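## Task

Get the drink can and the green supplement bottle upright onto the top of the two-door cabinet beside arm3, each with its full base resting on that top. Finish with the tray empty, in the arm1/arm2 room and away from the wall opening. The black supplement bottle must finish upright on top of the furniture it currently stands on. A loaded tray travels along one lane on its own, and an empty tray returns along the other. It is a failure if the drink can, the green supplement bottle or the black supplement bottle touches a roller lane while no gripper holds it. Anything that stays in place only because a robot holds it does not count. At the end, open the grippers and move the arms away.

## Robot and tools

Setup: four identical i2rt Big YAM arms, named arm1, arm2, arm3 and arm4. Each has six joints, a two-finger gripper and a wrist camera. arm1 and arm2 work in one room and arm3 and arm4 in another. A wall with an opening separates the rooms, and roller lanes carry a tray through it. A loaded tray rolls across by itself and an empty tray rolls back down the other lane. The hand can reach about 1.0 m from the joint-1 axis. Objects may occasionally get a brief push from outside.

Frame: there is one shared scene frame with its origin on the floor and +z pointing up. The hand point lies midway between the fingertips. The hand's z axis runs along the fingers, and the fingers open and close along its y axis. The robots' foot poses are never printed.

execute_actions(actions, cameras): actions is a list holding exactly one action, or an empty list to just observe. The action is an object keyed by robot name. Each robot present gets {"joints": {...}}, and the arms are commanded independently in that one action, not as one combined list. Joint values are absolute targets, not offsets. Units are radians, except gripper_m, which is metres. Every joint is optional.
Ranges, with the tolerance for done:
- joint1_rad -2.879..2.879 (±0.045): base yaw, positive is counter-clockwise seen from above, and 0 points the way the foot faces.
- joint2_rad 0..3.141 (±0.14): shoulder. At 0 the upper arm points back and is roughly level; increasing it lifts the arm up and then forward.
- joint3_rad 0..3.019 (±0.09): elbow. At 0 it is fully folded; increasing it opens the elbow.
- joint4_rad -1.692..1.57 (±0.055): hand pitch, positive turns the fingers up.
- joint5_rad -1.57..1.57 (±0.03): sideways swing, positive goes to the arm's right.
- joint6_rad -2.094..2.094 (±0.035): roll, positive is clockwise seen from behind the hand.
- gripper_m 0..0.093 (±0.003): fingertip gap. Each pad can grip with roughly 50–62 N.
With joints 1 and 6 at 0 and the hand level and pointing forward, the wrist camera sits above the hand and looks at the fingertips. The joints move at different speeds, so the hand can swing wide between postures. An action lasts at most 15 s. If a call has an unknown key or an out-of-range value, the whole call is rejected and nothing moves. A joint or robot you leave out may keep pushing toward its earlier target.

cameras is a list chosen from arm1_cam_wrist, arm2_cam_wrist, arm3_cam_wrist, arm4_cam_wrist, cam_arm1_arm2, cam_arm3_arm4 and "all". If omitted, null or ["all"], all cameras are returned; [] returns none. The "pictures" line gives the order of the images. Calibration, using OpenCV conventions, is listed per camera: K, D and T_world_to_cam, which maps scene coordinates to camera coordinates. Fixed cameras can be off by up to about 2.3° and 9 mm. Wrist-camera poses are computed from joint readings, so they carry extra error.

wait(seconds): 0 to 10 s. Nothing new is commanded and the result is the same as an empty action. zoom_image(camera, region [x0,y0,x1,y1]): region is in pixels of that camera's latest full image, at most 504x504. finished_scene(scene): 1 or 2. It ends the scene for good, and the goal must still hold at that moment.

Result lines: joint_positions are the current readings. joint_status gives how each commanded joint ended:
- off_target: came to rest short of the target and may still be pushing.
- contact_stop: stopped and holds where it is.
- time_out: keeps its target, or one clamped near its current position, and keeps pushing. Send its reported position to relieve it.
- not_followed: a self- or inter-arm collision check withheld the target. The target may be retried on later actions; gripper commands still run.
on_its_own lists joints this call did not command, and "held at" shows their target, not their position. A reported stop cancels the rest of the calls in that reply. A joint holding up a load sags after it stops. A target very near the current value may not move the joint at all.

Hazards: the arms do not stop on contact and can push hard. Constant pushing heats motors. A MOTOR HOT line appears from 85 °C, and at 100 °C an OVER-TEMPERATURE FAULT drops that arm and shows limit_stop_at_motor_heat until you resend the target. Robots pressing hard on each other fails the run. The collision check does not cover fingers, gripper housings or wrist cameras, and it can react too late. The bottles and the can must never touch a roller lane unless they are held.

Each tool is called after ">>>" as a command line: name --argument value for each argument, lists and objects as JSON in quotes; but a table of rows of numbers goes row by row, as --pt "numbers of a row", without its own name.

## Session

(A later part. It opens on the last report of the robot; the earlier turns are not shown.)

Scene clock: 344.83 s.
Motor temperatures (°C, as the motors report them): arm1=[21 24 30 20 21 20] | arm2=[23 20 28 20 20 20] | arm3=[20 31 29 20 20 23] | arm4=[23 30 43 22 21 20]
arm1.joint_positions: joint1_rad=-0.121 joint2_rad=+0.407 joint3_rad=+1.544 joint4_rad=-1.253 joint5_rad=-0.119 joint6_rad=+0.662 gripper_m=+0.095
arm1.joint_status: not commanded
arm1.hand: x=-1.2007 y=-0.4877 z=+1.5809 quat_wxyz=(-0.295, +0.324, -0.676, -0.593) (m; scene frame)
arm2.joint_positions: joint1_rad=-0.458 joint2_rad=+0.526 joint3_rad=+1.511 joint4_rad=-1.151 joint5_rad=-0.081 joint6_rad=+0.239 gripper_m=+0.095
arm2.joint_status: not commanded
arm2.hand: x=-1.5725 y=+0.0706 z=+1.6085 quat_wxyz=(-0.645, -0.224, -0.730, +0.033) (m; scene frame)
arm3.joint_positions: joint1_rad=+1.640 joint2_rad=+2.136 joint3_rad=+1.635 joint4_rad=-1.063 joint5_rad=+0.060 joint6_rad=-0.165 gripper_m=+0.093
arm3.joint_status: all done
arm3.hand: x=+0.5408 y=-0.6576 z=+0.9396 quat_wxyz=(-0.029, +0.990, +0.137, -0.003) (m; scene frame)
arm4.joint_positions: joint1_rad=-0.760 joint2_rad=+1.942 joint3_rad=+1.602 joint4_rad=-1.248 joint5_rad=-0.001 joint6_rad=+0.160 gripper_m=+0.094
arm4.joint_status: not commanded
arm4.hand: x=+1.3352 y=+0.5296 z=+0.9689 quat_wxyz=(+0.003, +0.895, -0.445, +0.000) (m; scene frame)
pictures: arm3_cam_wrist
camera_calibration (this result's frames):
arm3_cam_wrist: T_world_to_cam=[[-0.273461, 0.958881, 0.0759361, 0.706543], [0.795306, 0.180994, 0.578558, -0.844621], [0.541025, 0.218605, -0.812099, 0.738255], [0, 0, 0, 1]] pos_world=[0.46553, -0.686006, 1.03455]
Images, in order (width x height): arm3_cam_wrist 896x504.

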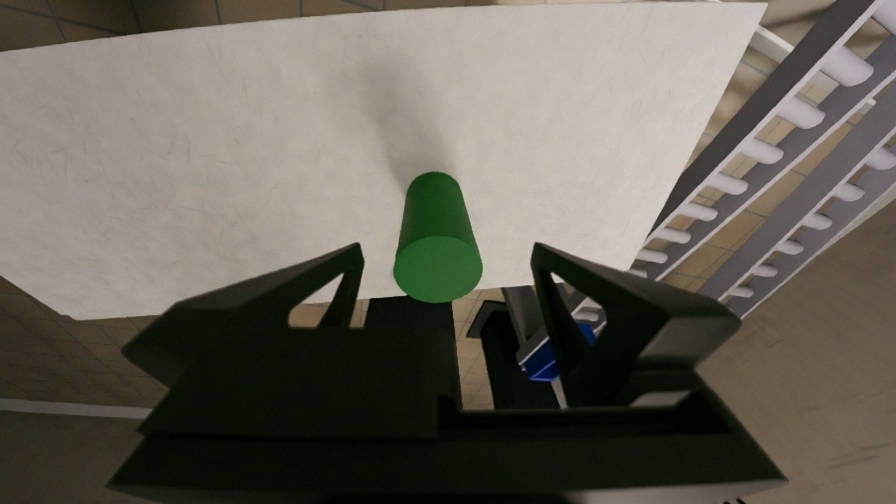

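>>> execute_actions --actions '[{"arm3": {"joints": {"joint1_rad": -0.042, "joint5_rad": -0.072, "joint6_rad": -0.002}}}]' --cameras '["arm3_cam_wrist", "cam_arm3_arm4"]'

Scene clock: 359.43 s.
Motor temperatures (°C, as the motors report them): arm1=[21 24 30 20 21 20] | arm2=[23 20 28 20 20 20] | arm3=[20 31 30 20 20 23] | arm4=[23 30 43 22 21 20]
arm1.joint_positions: joint1_rad=-0.121 joint2_rad=+0.407 joint3_rad=+1.544 joint4_rad=-1.253 joint5_rad=-0.119 joint6_rad=+0.662 gripper_m=+0.095
arm1.joint_status: not commanded
arm1.hand: x=-1.2007 y=-0.4877 z=+1.5809 quat_wxyz=(-0.295, +0.324, -0.676, -0.593) (m; scene frame)
arm2.joint_positions: joint1_rad=-0.458 joint2_rad=+0.526 joint3_rad=+1.511 joint4_rad=-1.151 joint5_rad=-0.081 joint6_rad=+0.239 gripper_m=+0.095
arm2.joint_status: not commanded
arm2.hand: x=-1.5725 y=+0.0706 z=+1.6085 quat_wxyz=(-0.645, -0.224, -0.730, +0.033) (m; scene frame)
arm3.joint_positions: joint1_rad=-0.051 joint2_rad=+2.136 joint3_rad=+1.647 joint4_rad=-1.063 joint5_rad=-0.070 joint6_rad=-0.009 gripper_m=+0.093
arm3.joint_status: all done
arm3.hand: x=+1.1510 y=+0.0239 z=+0.9424 quat_wxyz=(+0.019, +0.707, -0.707, -0.031) (m; scene frame)
arm4.joint_positions: joint1_rad=-0.760 joint2_rad=+1.942 joint3_rad=+1.602 joint4_rad=-1.248 joint5_rad=-0.001 joint6_rad=+0.160 gripper_m=+0.094
arm4.joint_status: not commanded
arm4.hand: x=+1.3352 y=+0.5296 z=+0.9689 quat_wxyz=(+0.003, +0.895, -0.445, +0.000) (m; scene frame)
pictures: arm3_cam_wrist, cam_arm3_arm4
camera_calibration (this result's frames):
arm3_cam_wrist: T_world_to_cam=[[0.998549, 0.00254243, -0.0537935, -1.09927], [0.0324149, -0.82605, 0.562664, -0.537762], [-0.0430056, -0.563591, -0.824933, 0.964365], [0, 0, 0, 1]] pos_world=[1.15658, 0.102084, 1.03898]
Images, in order (width x height): arm3_cam_wrist 896x504, cam_arm3_arm4 896x504.

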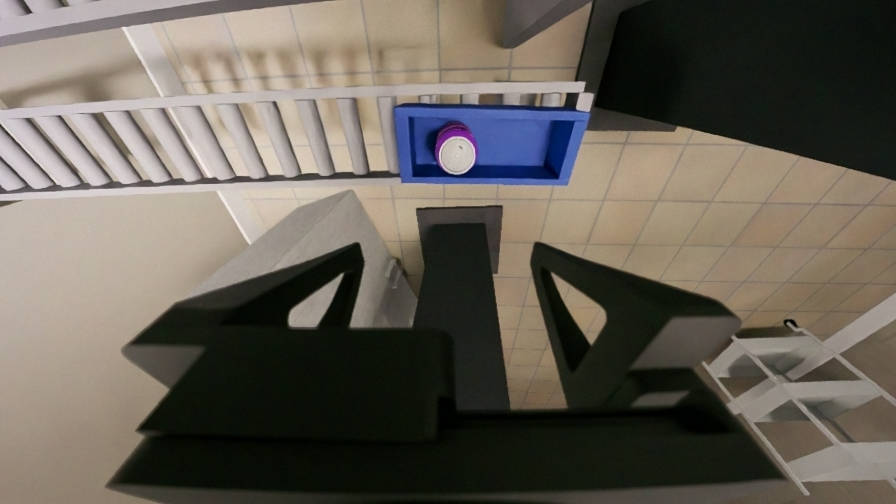

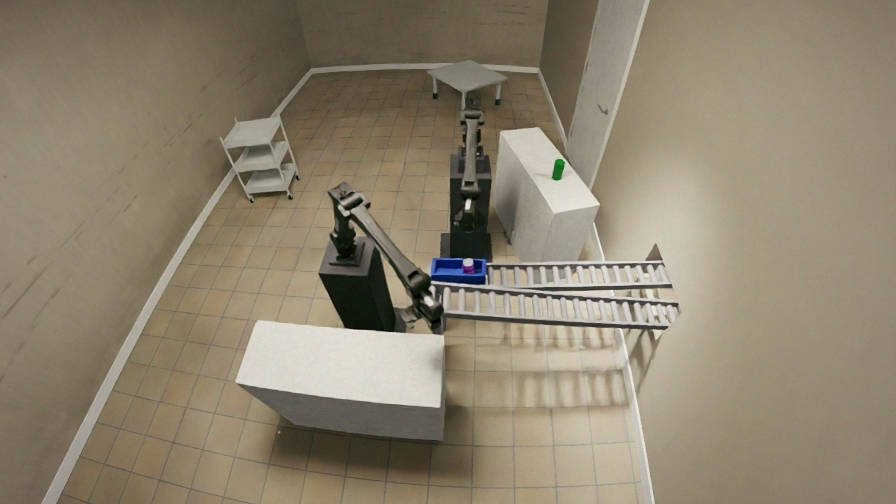

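>>> zoom_image --camera "arm3_cam_wrist" --region '[390, 90, 530, 200]'

Region (390, 90, 530, 200) of arm3_cam_wrist's 896x504 image, scaled by 3.600, with more detail than that image has; it fills the top 396 rows of this view, and the rest is white.

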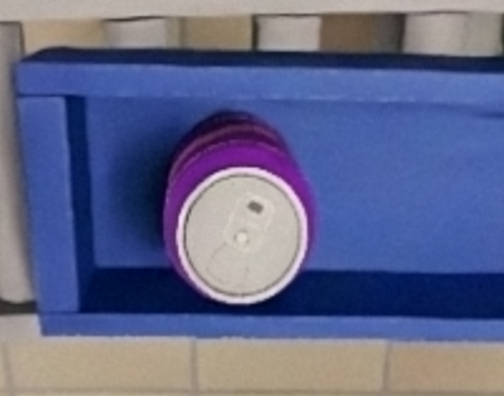

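>>> execute_actions --actions '[{"arm3": {"joints": {"joint1_rad": -0.034, "joint2_rad": 2.72, "joint3_rad": 1.813, "joint4_rad": -0.618}}}]' --cameras '["arm3_cam_wrist", "cam_arm3_arm4"]'

Scene clock: 386.70 s.
Motor temperatures (°C, as the motors report them): arm1=[21 24 30 20 21 20] | arm2=[23 20 28 20 20 20] | arm3=[20 31 30 20 20 23] | arm4=[23 30 43 22 21 20]
arm1.joint_positions: joint1_rad=-0.121 joint2_rad=+0.407 joint3_rad=+1.544 joint4_rad=-1.253 joint5_rad=-0.119 joint6_rad=+0.662 gripper_m=+0.095
arm1.joint_status: not commanded
arm1.hand: x=-1.2007 y=-0.4877 z=+1.5809 quat_wxyz=(-0.295, +0.324, -0.676, -0.593) (m; scene frame)
arm2.joint_positions: joint1_rad=-0.458 joint2_rad=+0.526 joint3_rad=+1.511 joint4_rad=-1.151 joint5_rad=-0.081 joint6_rad=+0.239 gripper_m=+0.095
arm2.joint_status: not commanded
arm2.hand: x=-1.5725 y=+0.0706 z=+1.6085 quat_wxyz=(-0.645, -0.224, -0.730, +0.033) (m; scene frame)
arm3.joint_positions: joint1_rad=-0.045 joint2_rad=+2.721 joint3_rad=+1.798 joint4_rad=-0.623 joint5_rad=-0.073 joint6_rad=-0.007 gripper_m=+0.093
arm3.joint_status: all done
arm3.hand: x=+1.1464 y=+0.0310 z=+0.6262 quat_wxyz=(+0.018, +0.708, -0.705, -0.034) (m; scene frame)
arm4.joint_positions: joint1_rad=-0.760 joint2_rad=+1.942 joint3_rad=+1.602 joint4_rad=-1.248 joint5_rad=-0.001 joint6_rad=+0.160 gripper_m=+0.094
arm4.joint_status: not commanded
arm4.hand: x=+1.3352 y=+0.5296 z=+0.9689 quat_wxyz=(+0.003, +0.895, -0.445, +0.000) (m; scene frame)
pictures: arm3_cam_wrist, cam_arm3_arm4
camera_calibration (this result's frames):
arm3_cam_wrist: T_world_to_cam=[[0.998359, 0.00708269, -0.0568288, -1.10974], [0.0376558, -0.82883, 0.558232, -0.35698], [-0.0431476, -0.559456, -0.827736, 0.709179], [0, 0, 0, 1]] pos_world=[1.15196, 0.108738, 0.723226]
Images, in order (width x height): arm3_cam_wrist 896x504, cam_arm3_arm4 896x504.

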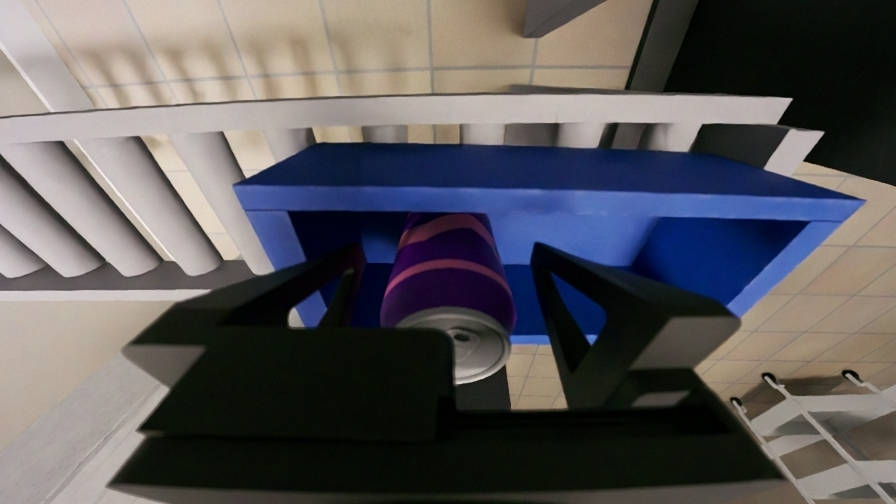

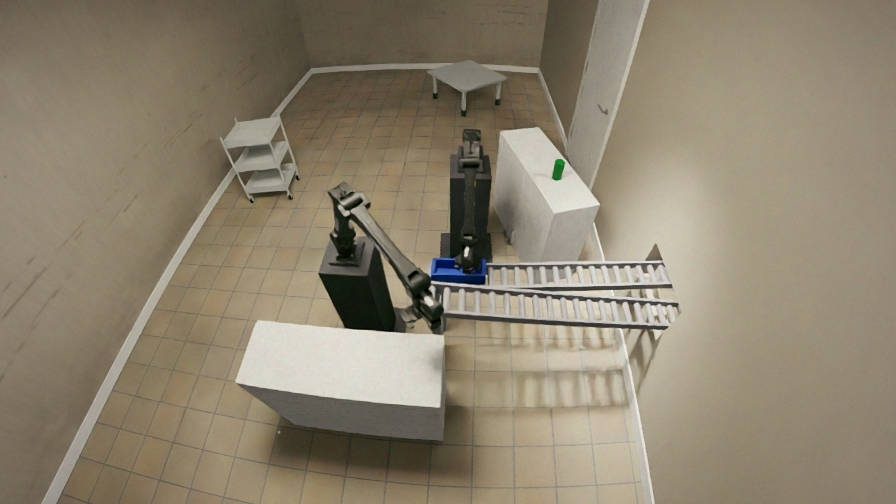

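>>> execute_actions --actions '[{"arm3": {"joints": {"joint2_rad": 2.762}}}]' --cameras '["arm3_cam_wrist"]'

Scene clock: 394.57 s.
Motor temperatures (°C, as the motors report them): arm1=[21 24 30 20 21 20] | arm2=[23 20 28 20 20 20] | arm3=[20 31 30 20 20 23] | arm4=[23 30 43 22 21 20]
arm1.joint_positions: joint1_rad=-0.121 joint2_rad=+0.407 joint3_rad=+1.544 joint4_rad=-1.253 joint5_rad=-0.119 joint6_rad=+0.662 gripper_m=+0.095
arm1.joint_status: not commanded
arm1.hand: x=-1.2007 y=-0.4877 z=+1.5809 quat_wxyz=(-0.295, +0.324, -0.676, -0.593) (m; scene frame)
arm2.joint_positions: joint1_rad=-0.458 joint2_rad=+0.526 joint3_rad=+1.511 joint4_rad=-1.151 joint5_rad=-0.081 joint6_rad=+0.239 gripper_m=+0.095
arm2.joint_status: not commanded
arm2.hand: x=-1.5725 y=+0.0706 z=+1.6085 quat_wxyz=(-0.645, -0.224, -0.730, +0.033) (m; scene frame)
arm3.joint_positions: joint1_rad=-0.045 joint2_rad=+2.763 joint3_rad=+1.798 joint4_rad=-0.623 joint5_rad=-0.073 joint6_rad=-0.007 gripper_m=+0.093
arm3.joint_status: all done
arm3.hand: x=+1.1463 y=+0.0114 z=+0.6013 quat_wxyz=(+0.033, +0.708, -0.706, -0.020) (m; scene frame)
arm4.joint_positions: joint1_rad=-0.760 joint2_rad=+1.942 joint3_rad=+1.602 joint4_rad=-1.248 joint5_rad=-0.001 joint6_rad=+0.160 gripper_m=+0.094
arm4.joint_status: not commanded
arm4.hand: x=+1.3352 y=+0.5296 z=+0.9689 quat_wxyz=(+0.003, +0.895, -0.445, +0.000) (m; scene frame)
pictures: arm3_cam_wrist
camera_calibration (this result's frames):
arm3_cam_wrist: T_world_to_cam=[[0.998351, 0.00474696, -0.0572079, -1.11067], [0.0377615, -0.804907, 0.592198, -0.380121], [-0.0432359, -0.593381, -0.803759, 0.663667], [0, 0, 0, 1]] pos_world=[1.15189, 0.0931178, 0.694996]
Images, in order (width x height): arm3_cam_wrist 896x504.

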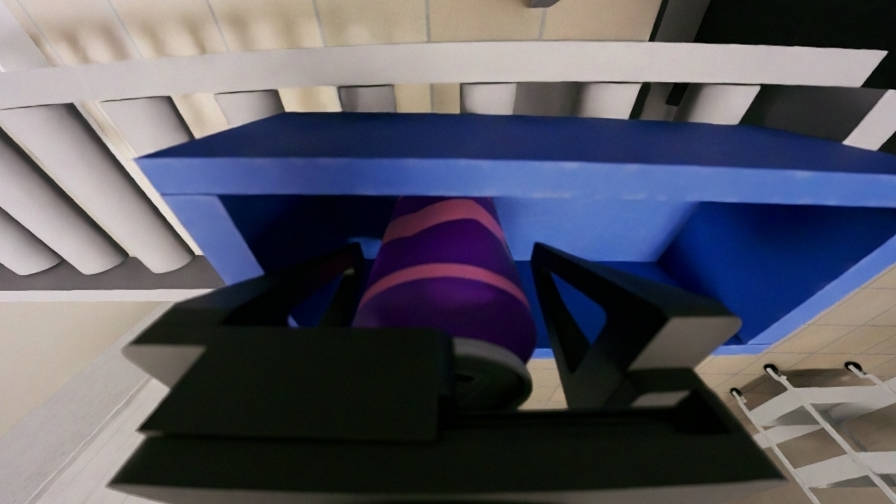

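>>> execute_actions --actions '[{"arm3": {"joints": {"gripper_m": 0.04, "joint2_rad": 2.748}}}]' --cameras '["arm3_cam_wrist"]'

Scene clock: 412.77 s.
Motor temperatures (°C, as the motors report them): arm1=[21 24 30 20 21 20] | arm2=[23 20 28 20 20 20] | arm3=[20 32 29 20 20 23] | arm4=[23 30 43 22 21 20]
arm1.joint_positions: joint1_rad=-0.121 joint2_rad=+0.407 joint3_rad=+1.544 joint4_rad=-1.253 joint5_rad=-0.119 joint6_rad=+0.662 gripper_m=+0.095
arm1.joint_status: not commanded
arm1.hand: x=-1.2007 y=-0.4877 z=+1.5809 quat_wxyz=(-0.295, +0.324, -0.676, -0.593) (m; scene frame)
arm2.joint_positions: joint1_rad=-0.458 joint2_rad=+0.526 joint3_rad=+1.511 joint4_rad=-1.151 joint5_rad=-0.081 joint6_rad=+0.239 gripper_m=+0.095
arm2.joint_status: not commanded
arm2.hand: x=-1.5725 y=+0.0706 z=+1.6085 quat_wxyz=(-0.645, -0.224, -0.730, +0.033) (m; scene frame)
arm3.joint_positions: joint1_rad=-0.044 joint2_rad=+2.763 joint3_rad=+1.798 joint4_rad=-0.623 joint5_rad=-0.073 joint6_rad=-0.007 gripper_m=+0.064
arm3.joint_status: gripper_m off_target (ended at +0.064, target +0.040); the others done
arm3.hand: x=+1.1462 y=+0.0114 z=+0.6013 quat_wxyz=(+0.033, +0.708, -0.705, -0.019) (m; scene frame)
arm4.joint_positions: joint1_rad=-0.760 joint2_rad=+1.942 joint3_rad=+1.602 joint4_rad=-1.248 joint5_rad=-0.001 joint6_rad=+0.160 gripper_m=+0.094
arm4.joint_status: not commanded
arm4.hand: x=+1.3352 y=+0.5296 z=+0.9689 quat_wxyz=(+0.003, +0.895, -0.445, +0.000) (m; scene frame)
pictures: arm3_cam_wrist
camera_calibration (this result's frames):
arm3_cam_wrist: T_world_to_cam=[[0.998392, 0.00514219, -0.0564469, -1.11108], [0.0376288, -0.804891, 0.592228, -0.379981], [-0.0423883, -0.5934, -0.803791, 0.6627], [0, 0, 0, 1]] pos_world=[1.15168, 0.0931157, 0.694991]
Images, in order (width x height): arm3_cam_wrist 896x504.

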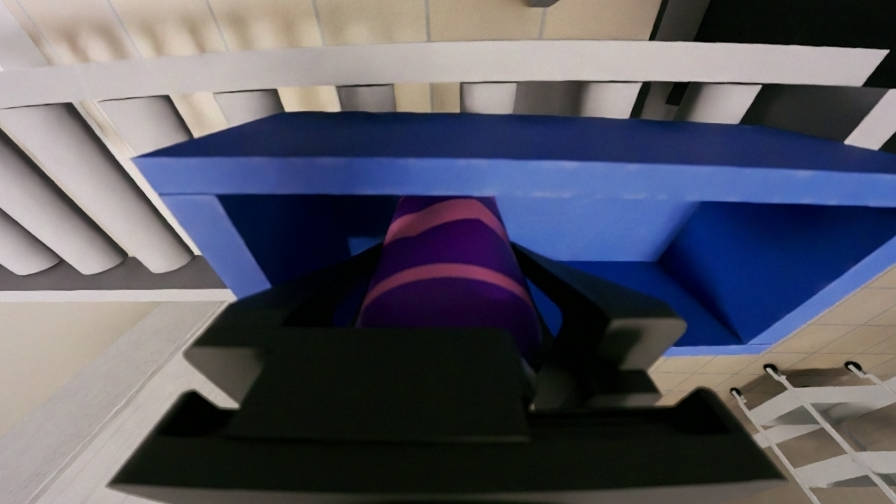

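>>> execute_actions --actions '[{"arm3": {"joints": {"joint2_rad": 2.44, "joint3_rad": 1.625, "joint4_rad": -0.585}}, "arm4": {"joints": {"gripper_m": 0.06}}}]' --cameras '["arm3_cam_wrist", "cam_arm3_arm4"]'

Scene clock: 442.60 s.
Motor temperatures (°C, as the motors report them): arm1=[21 24 30 20 21 20] | arm2=[23 20 28 20 20 20] | arm3=[20 32 28 20 20 23] | arm4=[23 30 44 22 21 20]
arm1.joint_positions: joint1_rad=-0.121 joint2_rad=+0.407 joint3_rad=+1.544 joint4_rad=-1.253 joint5_rad=-0.119 joint6_rad=+0.662 gripper_m=+0.095
arm1.joint_status: not commanded
arm1.hand: x=-1.2007 y=-0.4877 z=+1.5809 quat_wxyz=(-0.295, +0.324, -0.676, -0.593) (m; scene frame)
arm2.joint_positions: joint1_rad=-0.458 joint2_rad=+0.526 joint3_rad=+1.511 joint4_rad=-1.151 joint5_rad=-0.081 joint6_rad=+0.239 gripper_m=+0.095
arm2.joint_status: not commanded
arm2.hand: x=-1.5725 y=+0.0706 z=+1.6085 quat_wxyz=(-0.645, -0.224, -0.730, +0.033) (m; scene frame)
arm3.joint_positions: joint1_rad=-0.044 joint2_rad=+2.466 joint3_rad=+1.608 joint4_rad=-0.586 joint5_rad=-0.072 joint6_rad=-0.007 gripper_m=+0.064
arm3.joint_status: all done
arm3.hand: x=+1.1465 y=+0.0401 z=+0.7349 quat_wxyz=(-0.019, +0.708, -0.702, -0.070) (m; scene frame)
arm4.joint_positions: joint1_rad=-0.760 joint2_rad=+1.942 joint3_rad=+1.602 joint4_rad=-1.248 joint5_rad=-0.001 joint6_rad=+0.160 gripper_m=+0.060
arm4.joint_status: all done
arm4.hand: x=+1.3352 y=+0.5296 z=+0.9689 quat_wxyz=(+0.003, +0.895, -0.445, +0.000) (m; scene frame)
pictures: arm3_cam_wrist, cam_arm3_arm4
camera_calibration (this result's frames):
arm3_cam_wrist: T_world_to_cam=[[0.998437, 0.0130006, -0.0543477, -1.10585], [0.0370878, -0.881647, 0.47045, -0.342849], [-0.0417993, -0.471731, -0.880751, 0.838149], [0, 0, 0, 1]] pos_world=[1.15188, 0.107485, 0.839394]
Images, in order (width x height): arm3_cam_wrist 896x504, cam_arm3_arm4 896x504.

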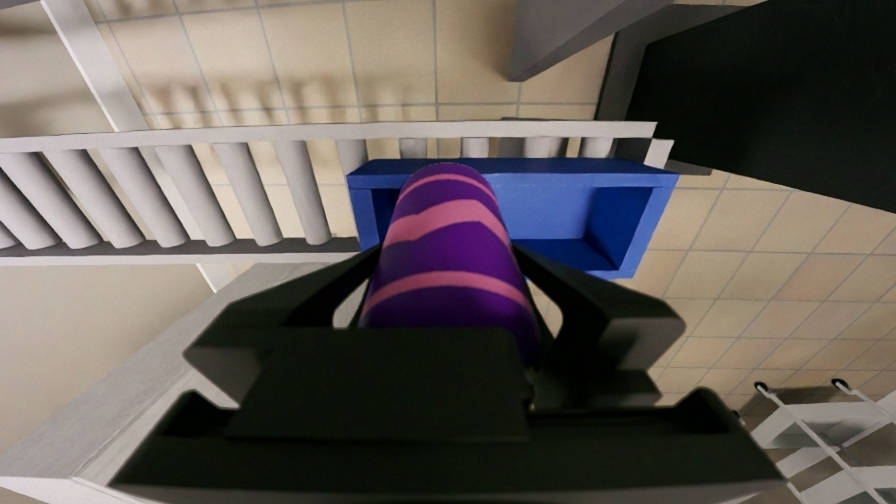

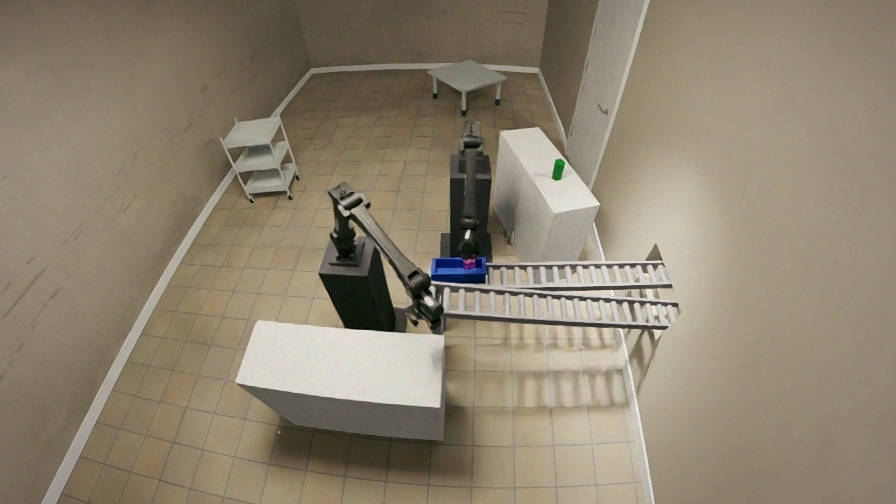

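>>> zoom_image --camera "arm3_cam_wrist" --region '[340, 140, 570, 350]'

Region (340, 140, 570, 350) of arm3_cam_wrist's 896x504 image, scaled by 2.191, with more detail than that image has; it fills the top 460 rows of this view, and the rest is white.

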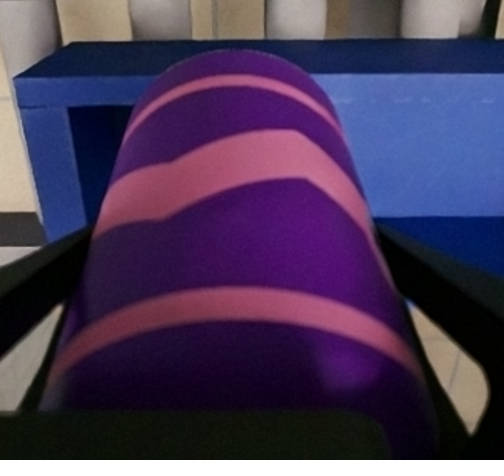

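>>> execute_actions --actions '[{"arm3": {"joints": {"joint1_rad": 1.378, "joint2_rad": 2.27, "joint3_rad": 1.695, "joint4_rad": -0.972, "joint5_rad": -0.002}}, "arm4": {"joints": {"joint1_rad": 0.157, "joint2_rad": 2.06, "joint3_rad": 1.25, "joint4_rad": -0.705}}}]' --cameras '["arm3_cam_wrist", "arm4_cam_wrist", "cam_arm3_arm4"]'

Scene clock: 465.40 s.
Motor temperatures (°C, as the motors report them): arm1=[21 24 30 20 21 20] | arm2=[23 20 28 20 20 20] | arm3=[20 32 29 20 20 23] | arm4=[23 30 43 22 21 20]
arm1.joint_positions: joint1_rad=-0.121 joint2_rad=+0.407 joint3_rad=+1.544 joint4_rad=-1.253 joint5_rad=-0.119 joint6_rad=+0.662 gripper_m=+0.095
arm1.joint_status: not commanded
arm1.hand: x=-1.2007 y=-0.4877 z=+1.5809 quat_wxyz=(-0.295, +0.324, -0.676, -0.593) (m; scene frame)
arm2.joint_positions: joint1_rad=-0.458 joint2_rad=+0.526 joint3_rad=+1.511 joint4_rad=-1.151 joint5_rad=-0.081 joint6_rad=+0.239 gripper_m=+0.095
arm2.joint_status: not commanded
arm2.hand: x=-1.5725 y=+0.0706 z=+1.6085 quat_wxyz=(-0.645, -0.224, -0.730, +0.033) (m; scene frame)
arm3.joint_positions: joint1_rad=+1.388 joint2_rad=+2.287 joint3_rad=+1.685 joint4_rad=-0.965 joint5_rad=-0.004 joint6_rad=-0.007 gripper_m=+0.064
arm3.joint_status: all done
arm3.hand: x=+0.5257 y=-0.5104 z=+0.8638 quat_wxyz=(+0.003, +0.998, -0.067, -0.002) (m; scene frame)
arm4.joint_positions: joint1_rad=+0.168 joint2_rad=+2.074 joint3_rad=+1.252 joint4_rad=-0.713 joint5_rad=-0.001 joint6_rad=+0.157 gripper_m=+0.060
arm4.joint_status: all done
arm4.hand: x=+1.2245 y=+0.0435 z=+0.7863 quat_wxyz=(+0.001, +1.000, +0.004, -0.025) (m; scene frame)
pictures: arm3_cam_wrist, arm4_cam_wrist, cam_arm3_arm4
camera_calibration (this result's frames):
arm3_cam_wrist: T_world_to_cam=[[0.132202, 0.991154, 0.0117113, 0.425703], [0.810345, -0.114875, 0.574582, -0.970899], [0.570844, -0.0664707, -0.818363, 0.496935], [0, 0, 0, 1]] pos_world=[0.446812, -0.500437, 0.959549]
arm4_cam_wrist: T_world_to_cam=[[-0.0165175, 0.999757, -0.0145738, -0.0127208], [0.836855, 0.0217998, 0.546991, -1.44908], [0.547176, -0.00316129, -0.837012, 0.116915], [0, 0, 0, 1]] pos_world=[1.14849, 0.044677, 0.890309]
Images, in order (width x height): arm3_cam_wrist 896x504, arm4_cam_wrist 896x504, cam_arm3_arm4 896x504.

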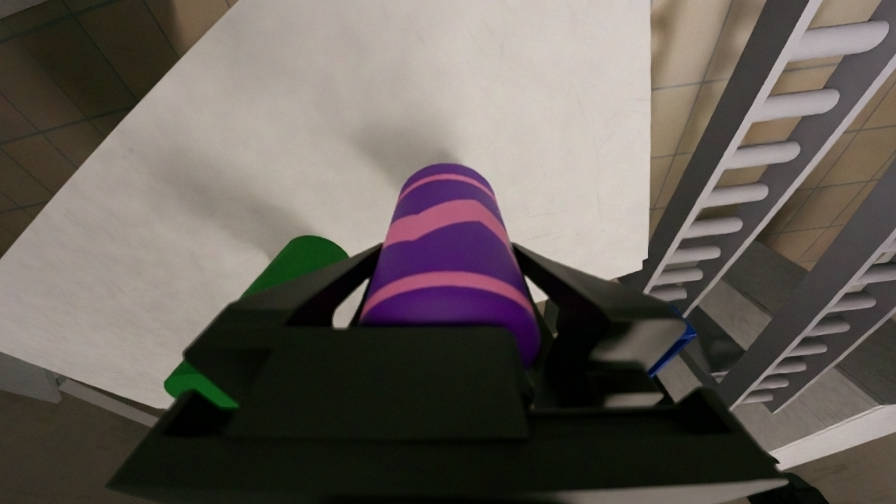

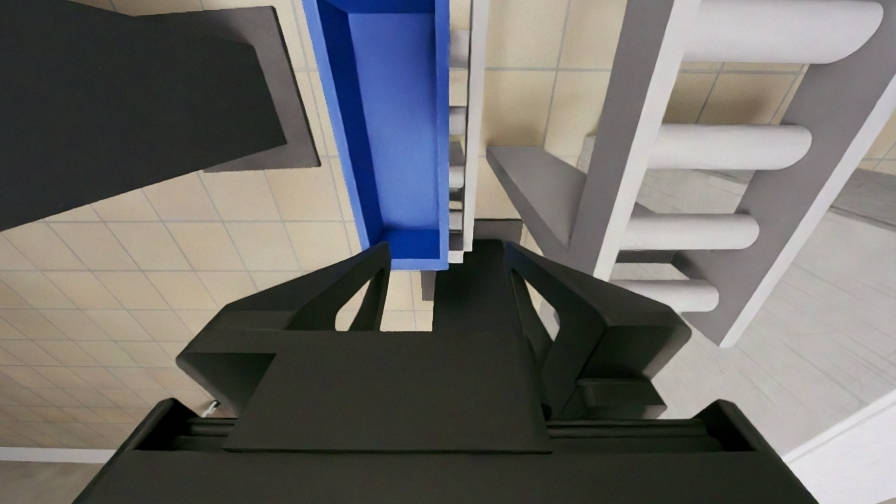

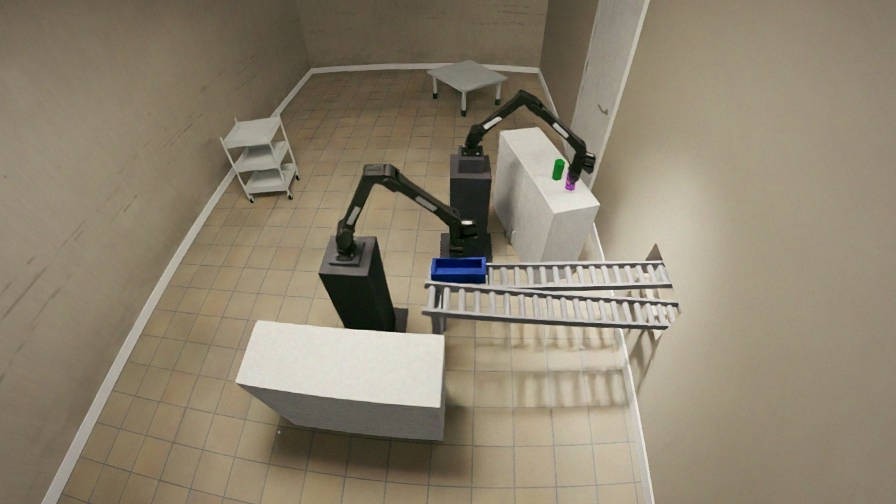

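>>> zoom_image --camera "arm4_cam_wrist" --region '[290, 0, 530, 290]'

Region (290, 0, 530, 290) of arm4_cam_wrist's 896x504 image, scaled by 1.738, with more detail than that image has; it fills the left 417 columns of this view, and the rest is white.

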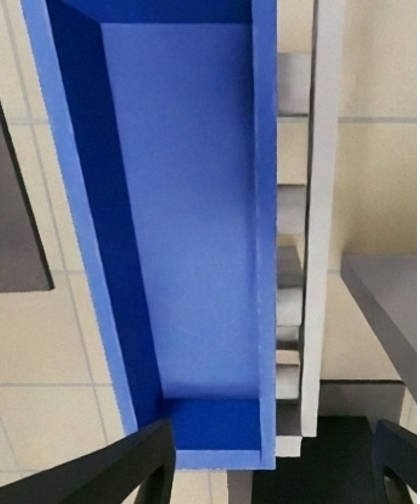

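>>> execute_actions --actions '[{"arm3": {"joints": {"joint2_rad": 2.352, "joint4_rad": -0.922}}, "arm4": {"joints": {"joint1_rad": 0.187, "joint2_rad": 2.518, "joint3_rad": 1.43, "joint4_rad": -0.424, "joint6_rad": 0.177}}}]' --cameras '["arm3_cam_wrist", "arm4_cam_wrist", "cam_arm3_arm4"]'

Scene clock: 493.03 s.
Motor temperatures (°C, as the motors report them): arm1=[21 24 30 20 21 20] | arm2=[23 20 28 20 20 20] | arm3=[20 32 29 20 20 23] | arm4=[23 31 40 22 21 20]
arm1.joint_positions: joint1_rad=-0.121 joint2_rad=+0.407 joint3_rad=+1.544 joint4_rad=-1.253 joint5_rad=-0.119 joint6_rad=+0.662 gripper_m=+0.095
arm1.joint_status: not commanded
arm1.hand: x=-1.2007 y=-0.4877 z=+1.5809 quat_wxyz=(-0.295, +0.324, -0.676, -0.593) (m; scene frame)
arm2.joint_positions: joint1_rad=-0.458 joint2_rad=+0.526 joint3_rad=+1.511 joint4_rad=-1.151 joint5_rad=-0.081 joint6_rad=+0.239 gripper_m=+0.095
arm2.joint_status: not commanded
arm2.hand: x=-1.5725 y=+0.0706 z=+1.6085 quat_wxyz=(-0.645, -0.224, -0.730, +0.033) (m; scene frame)
arm3.joint_positions: joint1_rad=+1.388 joint2_rad=+2.343 joint3_rad=+1.685 joint4_rad=-0.929 joint5_rad=-0.003 joint6_rad=-0.006 gripper_m=+0.064
arm3.joint_status: all done
arm3.hand: x=+0.5301 y=-0.5110 z=+0.8294 quat_wxyz=(+0.003, +0.998, -0.068, +0.008) (m; scene frame)
arm4.joint_positions: joint1_rad=+0.175 joint2_rad=+2.529 joint3_rad=+1.412 joint4_rad=-0.432 joint5_rad=-0.001 joint6_rad=+0.168 gripper_m=+0.060
arm4.joint_status: all done
arm4.hand: x=+1.2119 y=+0.0392 z=+0.5857 quat_wxyz=(+0.000, +1.000, +0.002, -0.018) (m; scene frame)
pictures: arm3_cam_wrist, arm4_cam_wrist, cam_arm3_arm4
camera_calibration (this result's frames):
arm3_cam_wrist: T_world_to_cam=[[0.132315, 0.991136, 0.0119182, 0.425893], [0.79883, -0.113746, 0.590705, -0.961427], [0.586824, -0.0686387, -0.8068, 0.447008], [0, 0, 0, 1]] pos_world=[0.449349, -0.500794, 0.92349]
arm4_cam_wrist: T_world_to_cam=[[-0.013151, 0.999834, -0.0126398, -0.0166704], [0.828779, 0.0179716, 0.559288, -1.32601], [0.559422, -0.00312039, -0.828877, -0.0637649], [0, 0, 0, 1]] pos_world=[1.13442, 0.0402992, 0.688559]
Images, in order (width x height): arm3_cam_wrist 896x504, arm4_cam_wrist 896x504, cam_arm3_arm4 896x504.

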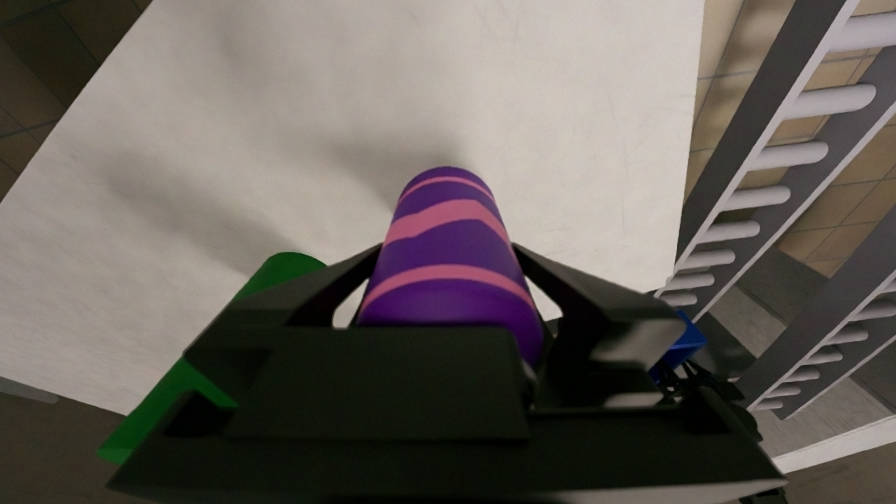

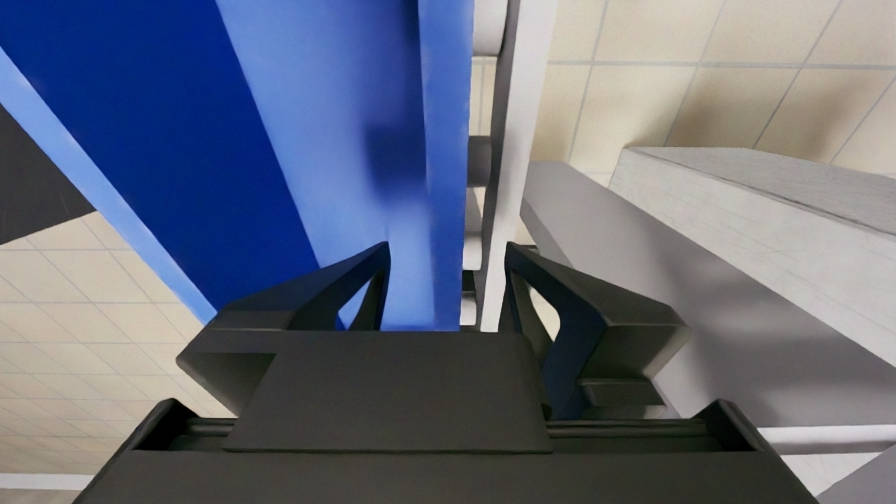

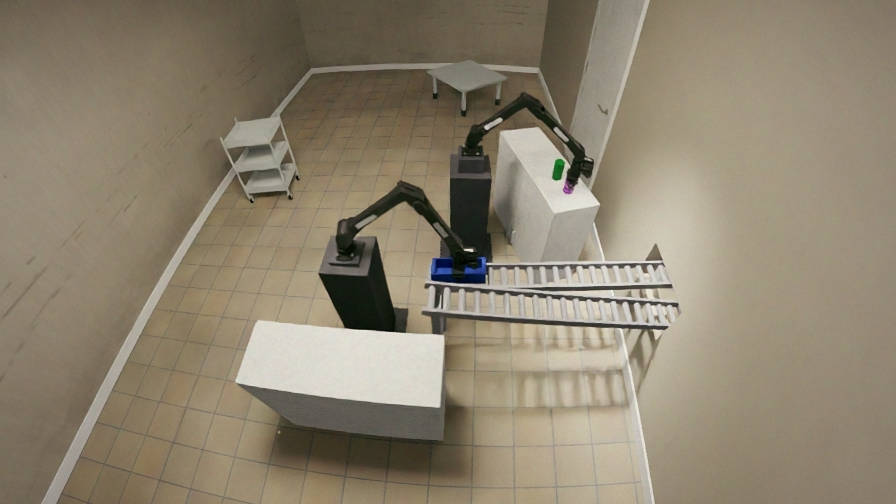

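>>> execute_actions --actions '[{"arm3": {"joints": {"gripper_m": 0.093}}, "arm4": {"joints": {"gripper_m": 0.0}}}]' --cameras '["arm3_cam_wrist", "arm4_cam_wrist"]'

Scene clock: 504.67 s.
Motor temperatures (°C, as the motors report them): arm1=[21 24 30 20 21 20] | arm2=[23 20 28 20 20 20] | arm3=[20 32 29 20 20 23] | arm4=[23 31 40 22 21 20]
arm1.joint_positions: joint1_rad=-0.121 joint2_rad=+0.407 joint3_rad=+1.544 joint4_rad=-1.253 joint5_rad=-0.119 joint6_rad=+0.662 gripper_m=+0.095
arm1.joint_status: not commanded
arm1.hand: x=-1.2007 y=-0.4877 z=+1.5809 quat_wxyz=(-0.295, +0.324, -0.676, -0.593) (m; scene frame)
arm2.joint_positions: joint1_rad=-0.458 joint2_rad=+0.526 joint3_rad=+1.511 joint4_rad=-1.151 joint5_rad=-0.081 joint6_rad=+0.239 gripper_m=+0.095
arm2.joint_status: not commanded
arm2.hand: x=-1.5725 y=+0.0706 z=+1.6085 quat_wxyz=(-0.645, -0.224, -0.730, +0.033) (m; scene frame)
arm3.joint_positions: joint1_rad=+1.386 joint2_rad=+2.343 joint3_rad=+1.685 joint4_rad=-0.927 joint5_rad=-0.001 joint6_rad=-0.006 gripper_m=+0.093
arm3.joint_status: all done
arm3.hand: x=+0.5300 y=-0.5096 z=+0.8293 quat_wxyz=(+0.002, +0.998, -0.069, +0.007) (m; scene frame)
arm4.joint_positions: joint1_rad=+0.175 joint2_rad=+2.529 joint3_rad=+1.412 joint4_rad=-0.432 joint5_rad=-0.001 joint6_rad=+0.168 gripper_m=+0.011
arm4.joint_status: gripper_m off_target (ended at +0.011, target +0.000)
arm4.hand: x=+1.2119 y=+0.0393 z=+0.5857 quat_wxyz=(-0.001, +1.000, +0.002, -0.018) (m; scene frame)
pictures: arm3_cam_wrist, arm4_cam_wrist
camera_calibration (this result's frames):
arm3_cam_wrist: T_world_to_cam=[[0.134184, 0.990854, 0.0142211, 0.421487], [0.799089, -0.116679, 0.589782, -0.962063], [0.586048, -0.0677755, -0.807437, 0.448528], [0, 0, 0, 1]] pos_world=[0.449359, -0.499486, 0.923572]
arm4_cam_wrist: T_world_to_cam=[[-0.0131263, 0.999843, -0.011887, -0.0172712], [0.828852, 0.0175296, 0.559193, -1.32601], [0.559314, -0.0025124, -0.828952, -0.0636], [0, 0, 0, 1]] pos_world=[1.13441, 0.0403532, 0.688571]
Images, in order (width x height): arm3_cam_wrist 896x504, arm4_cam_wrist 896x504.

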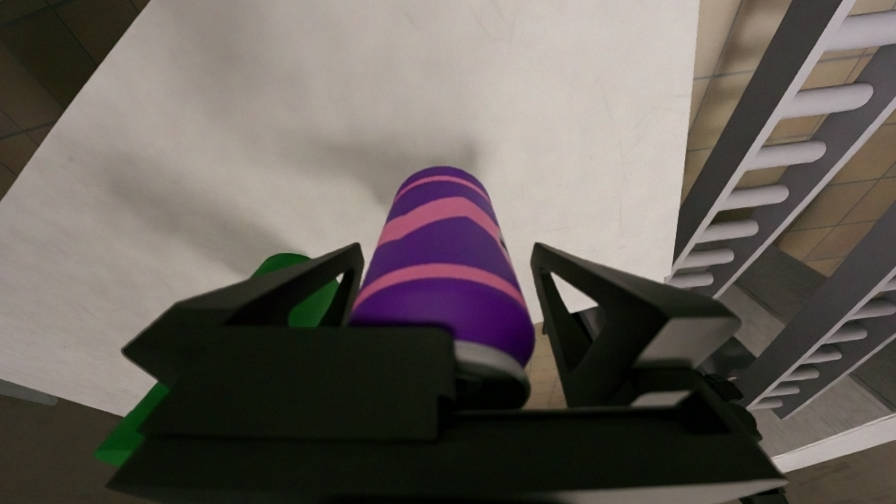

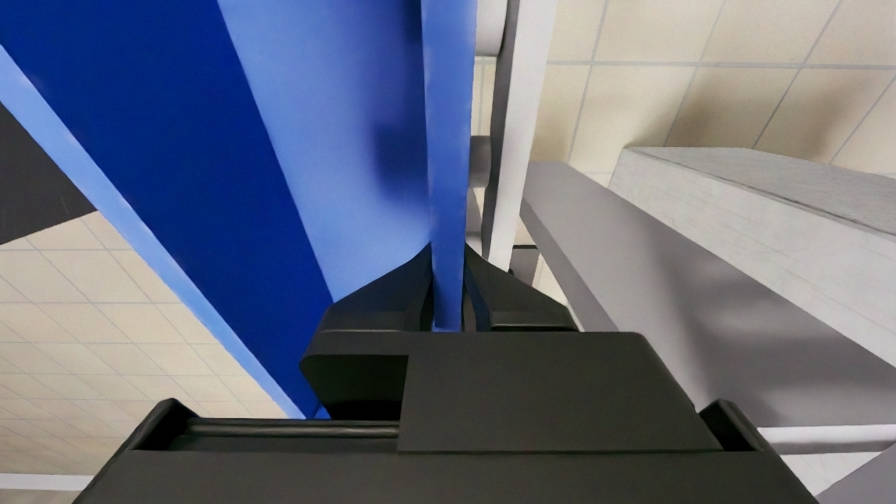

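>>> execute_actions --actions '[]'

Scene clock: 518.13 s.
Motor temperatures (°C, as the motors report them): arm1=[21 24 30 20 21 20] | arm2=[23 20 28 20 20 20] | arm3=[20 32 29 20 20 23] | arm4=[23 31 39 22 21 20]
arm1.joint_positions: joint1_rad=-0.121 joint2_rad=+0.407 joint3_rad=+1.544 joint4_rad=-1.253 joint5_rad=-0.119 joint6_rad=+0.662 gripper_m=+0.095
arm1.joint_status: not commanded
arm1.hand: x=-1.2007 y=-0.4877 z=+1.5809 quat_wxyz=(-0.295, +0.324, -0.676, -0.593) (m; scene frame)
arm2.joint_positions: joint1_rad=-0.458 joint2_rad=+0.526 joint3_rad=+1.511 joint4_rad=-1.151 joint5_rad=-0.081 joint6_rad=+0.239 gripper_m=+0.095
arm2.joint_status: not commanded
arm2.hand: x=-1.5725 y=+0.0706 z=+1.6085 quat_wxyz=(-0.645, -0.224, -0.730, +0.033) (m; scene frame)
arm3.joint_positions: joint1_rad=+1.386 joint2_rad=+2.343 joint3_rad=+1.685 joint4_rad=-0.927 joint5_rad=-0.001 joint6_rad=-0.006 gripper_m=+0.093
arm3.joint_status: all done
arm3.hand: x=+0.5300 y=-0.5096 z=+0.8293 quat_wxyz=(+0.002, +0.998, -0.069, +0.007) (m; scene frame)
arm4.joint_positions: joint1_rad=+0.175 joint2_rad=+2.529 joint3_rad=+1.412 joint4_rad=-0.432 joint5_rad=-0.001 joint6_rad=+0.168 gripper_m=+0.011
arm4.joint_status: gripper_m off_target (ended at +0.011, target +0.000)
arm4.hand: x=+1.2119 y=+0.0393 z=+0.5857 quat_wxyz=(-0.001, +1.000, +0.002, -0.018) (m; scene frame)
pictures: arm1_cam_wrist, arm2_cam_wrist, arm3_cam_wrist, arm4_cam_wrist, cam_arm1_arm2, cam_arm3_arm4
camera_calibration (this result's frames):
arm1_cam_wrist: T_world_to_cam=[[0.783835, -0.0778328, -0.616072, 1.88167], [-0.507422, -0.652167, -0.563206, -0.0317921], [-0.357946, 0.754069, -0.550686, 0.93435], [0, 0, 0, 1]] pos_world=[-1.1566, -0.578843, 1.65587]
arm2_cam_wrist: T_world_to_cam=[[-0.344719, -0.906793, -0.242685, -0.0851727], [-0.615969, 0.413597, -0.670463, 0.0857002], [0.708344, -0.0816348, -0.701131, 2.37035], [0, 0, 0, 1]] pos_world=[-1.6556, 0.0808236, 1.69871]
arm3_cam_wrist: T_world_to_cam=[[0.134184, 0.990854, 0.0142211, 0.421487], [0.799089, -0.116679, 0.589782, -0.962063], [0.586048, -0.0677755, -0.807437, 0.448528], [0, 0, 0, 1]] pos_world=[0.449359, -0.499486, 0.923572]
arm4_cam_wrist: T_world_to_cam=[[-0.0131263, 0.999843, -0.011887, -0.0172712], [0.828852, 0.0175296, 0.559193, -1.32601], [0.559314, -0.0025124, -0.828952, -0.0636], [0, 0, 0, 1]] pos_world=[1.13441, 0.0403532, 0.688571]
Images, in order (width x height): arm1_cam_wrist 896x504, arm2_cam_wrist 896x504, arm3_cam_wrist 896x504, arm4_cam_wrist 896x504, cam_arm1_arm2 896x504, cam_arm3_arm4 896x504.

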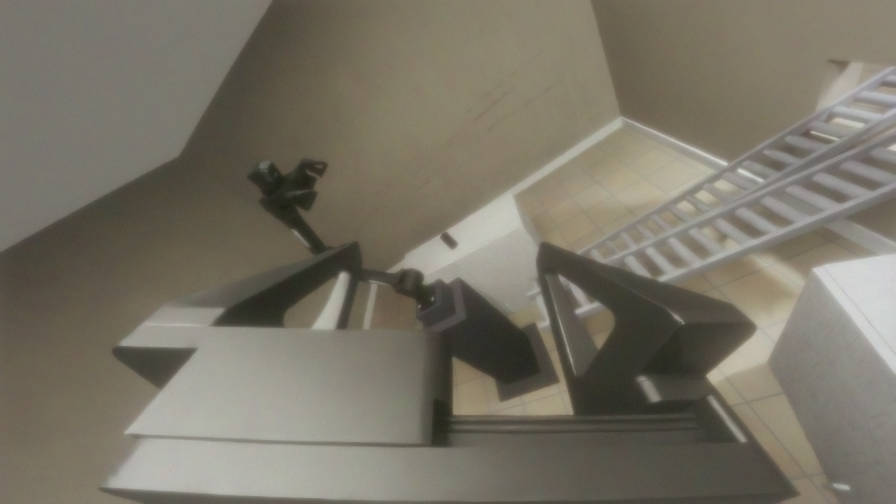

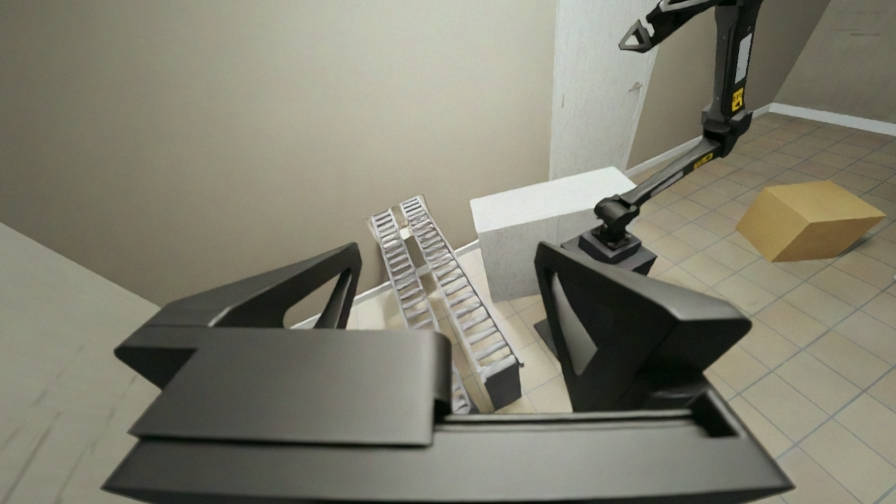

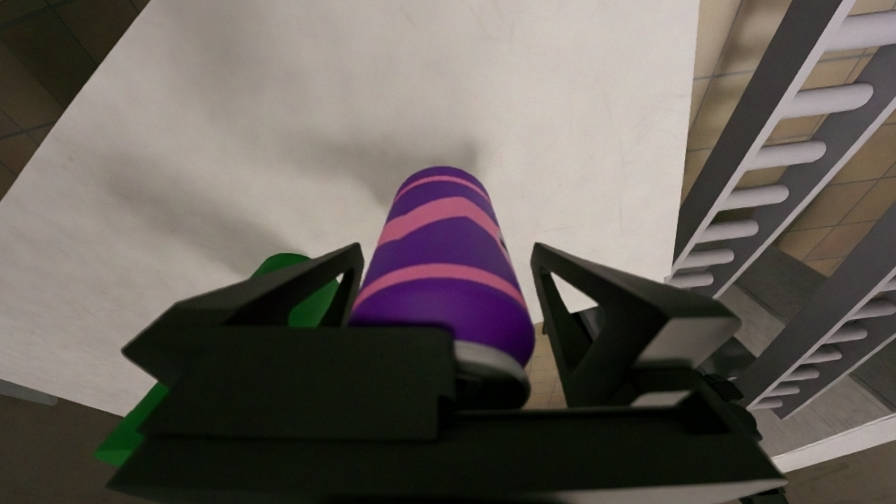

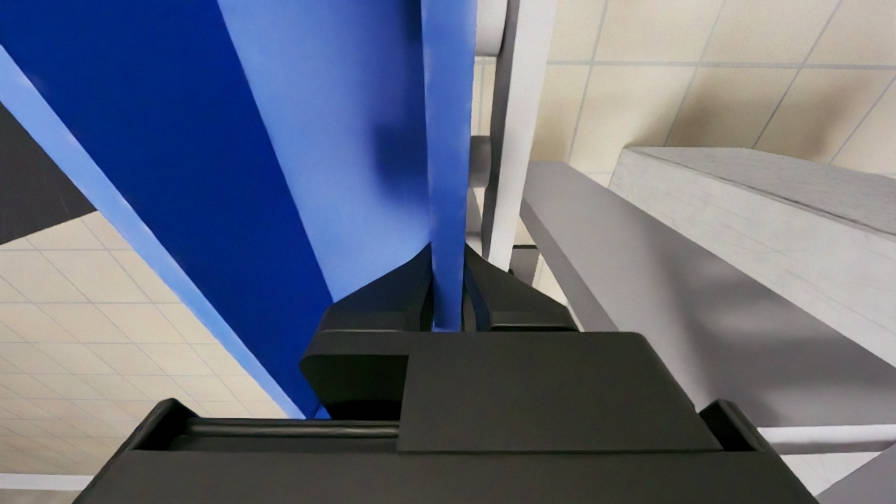

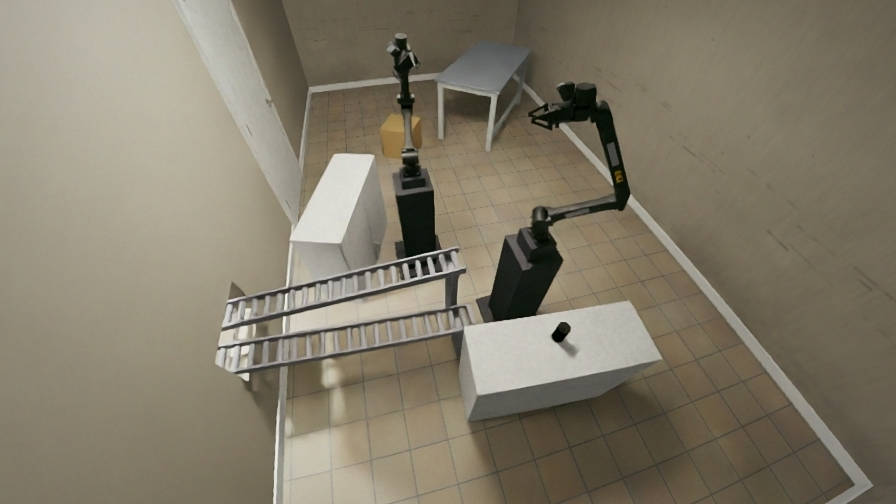

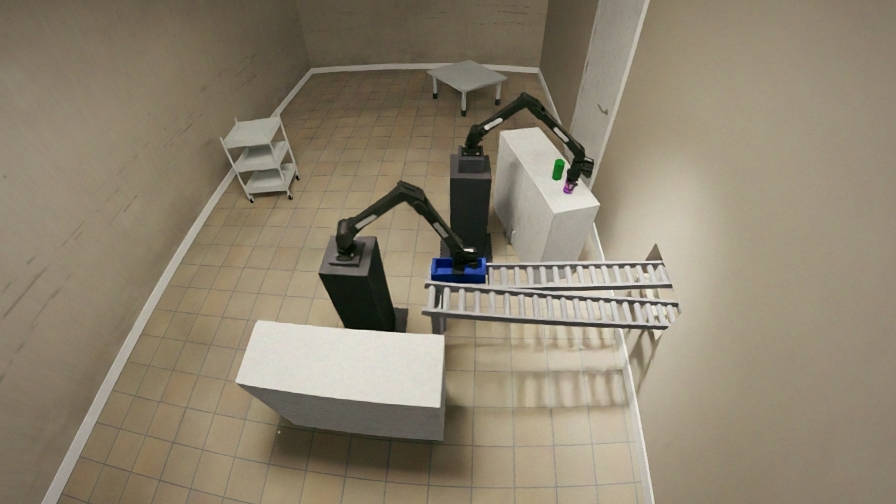

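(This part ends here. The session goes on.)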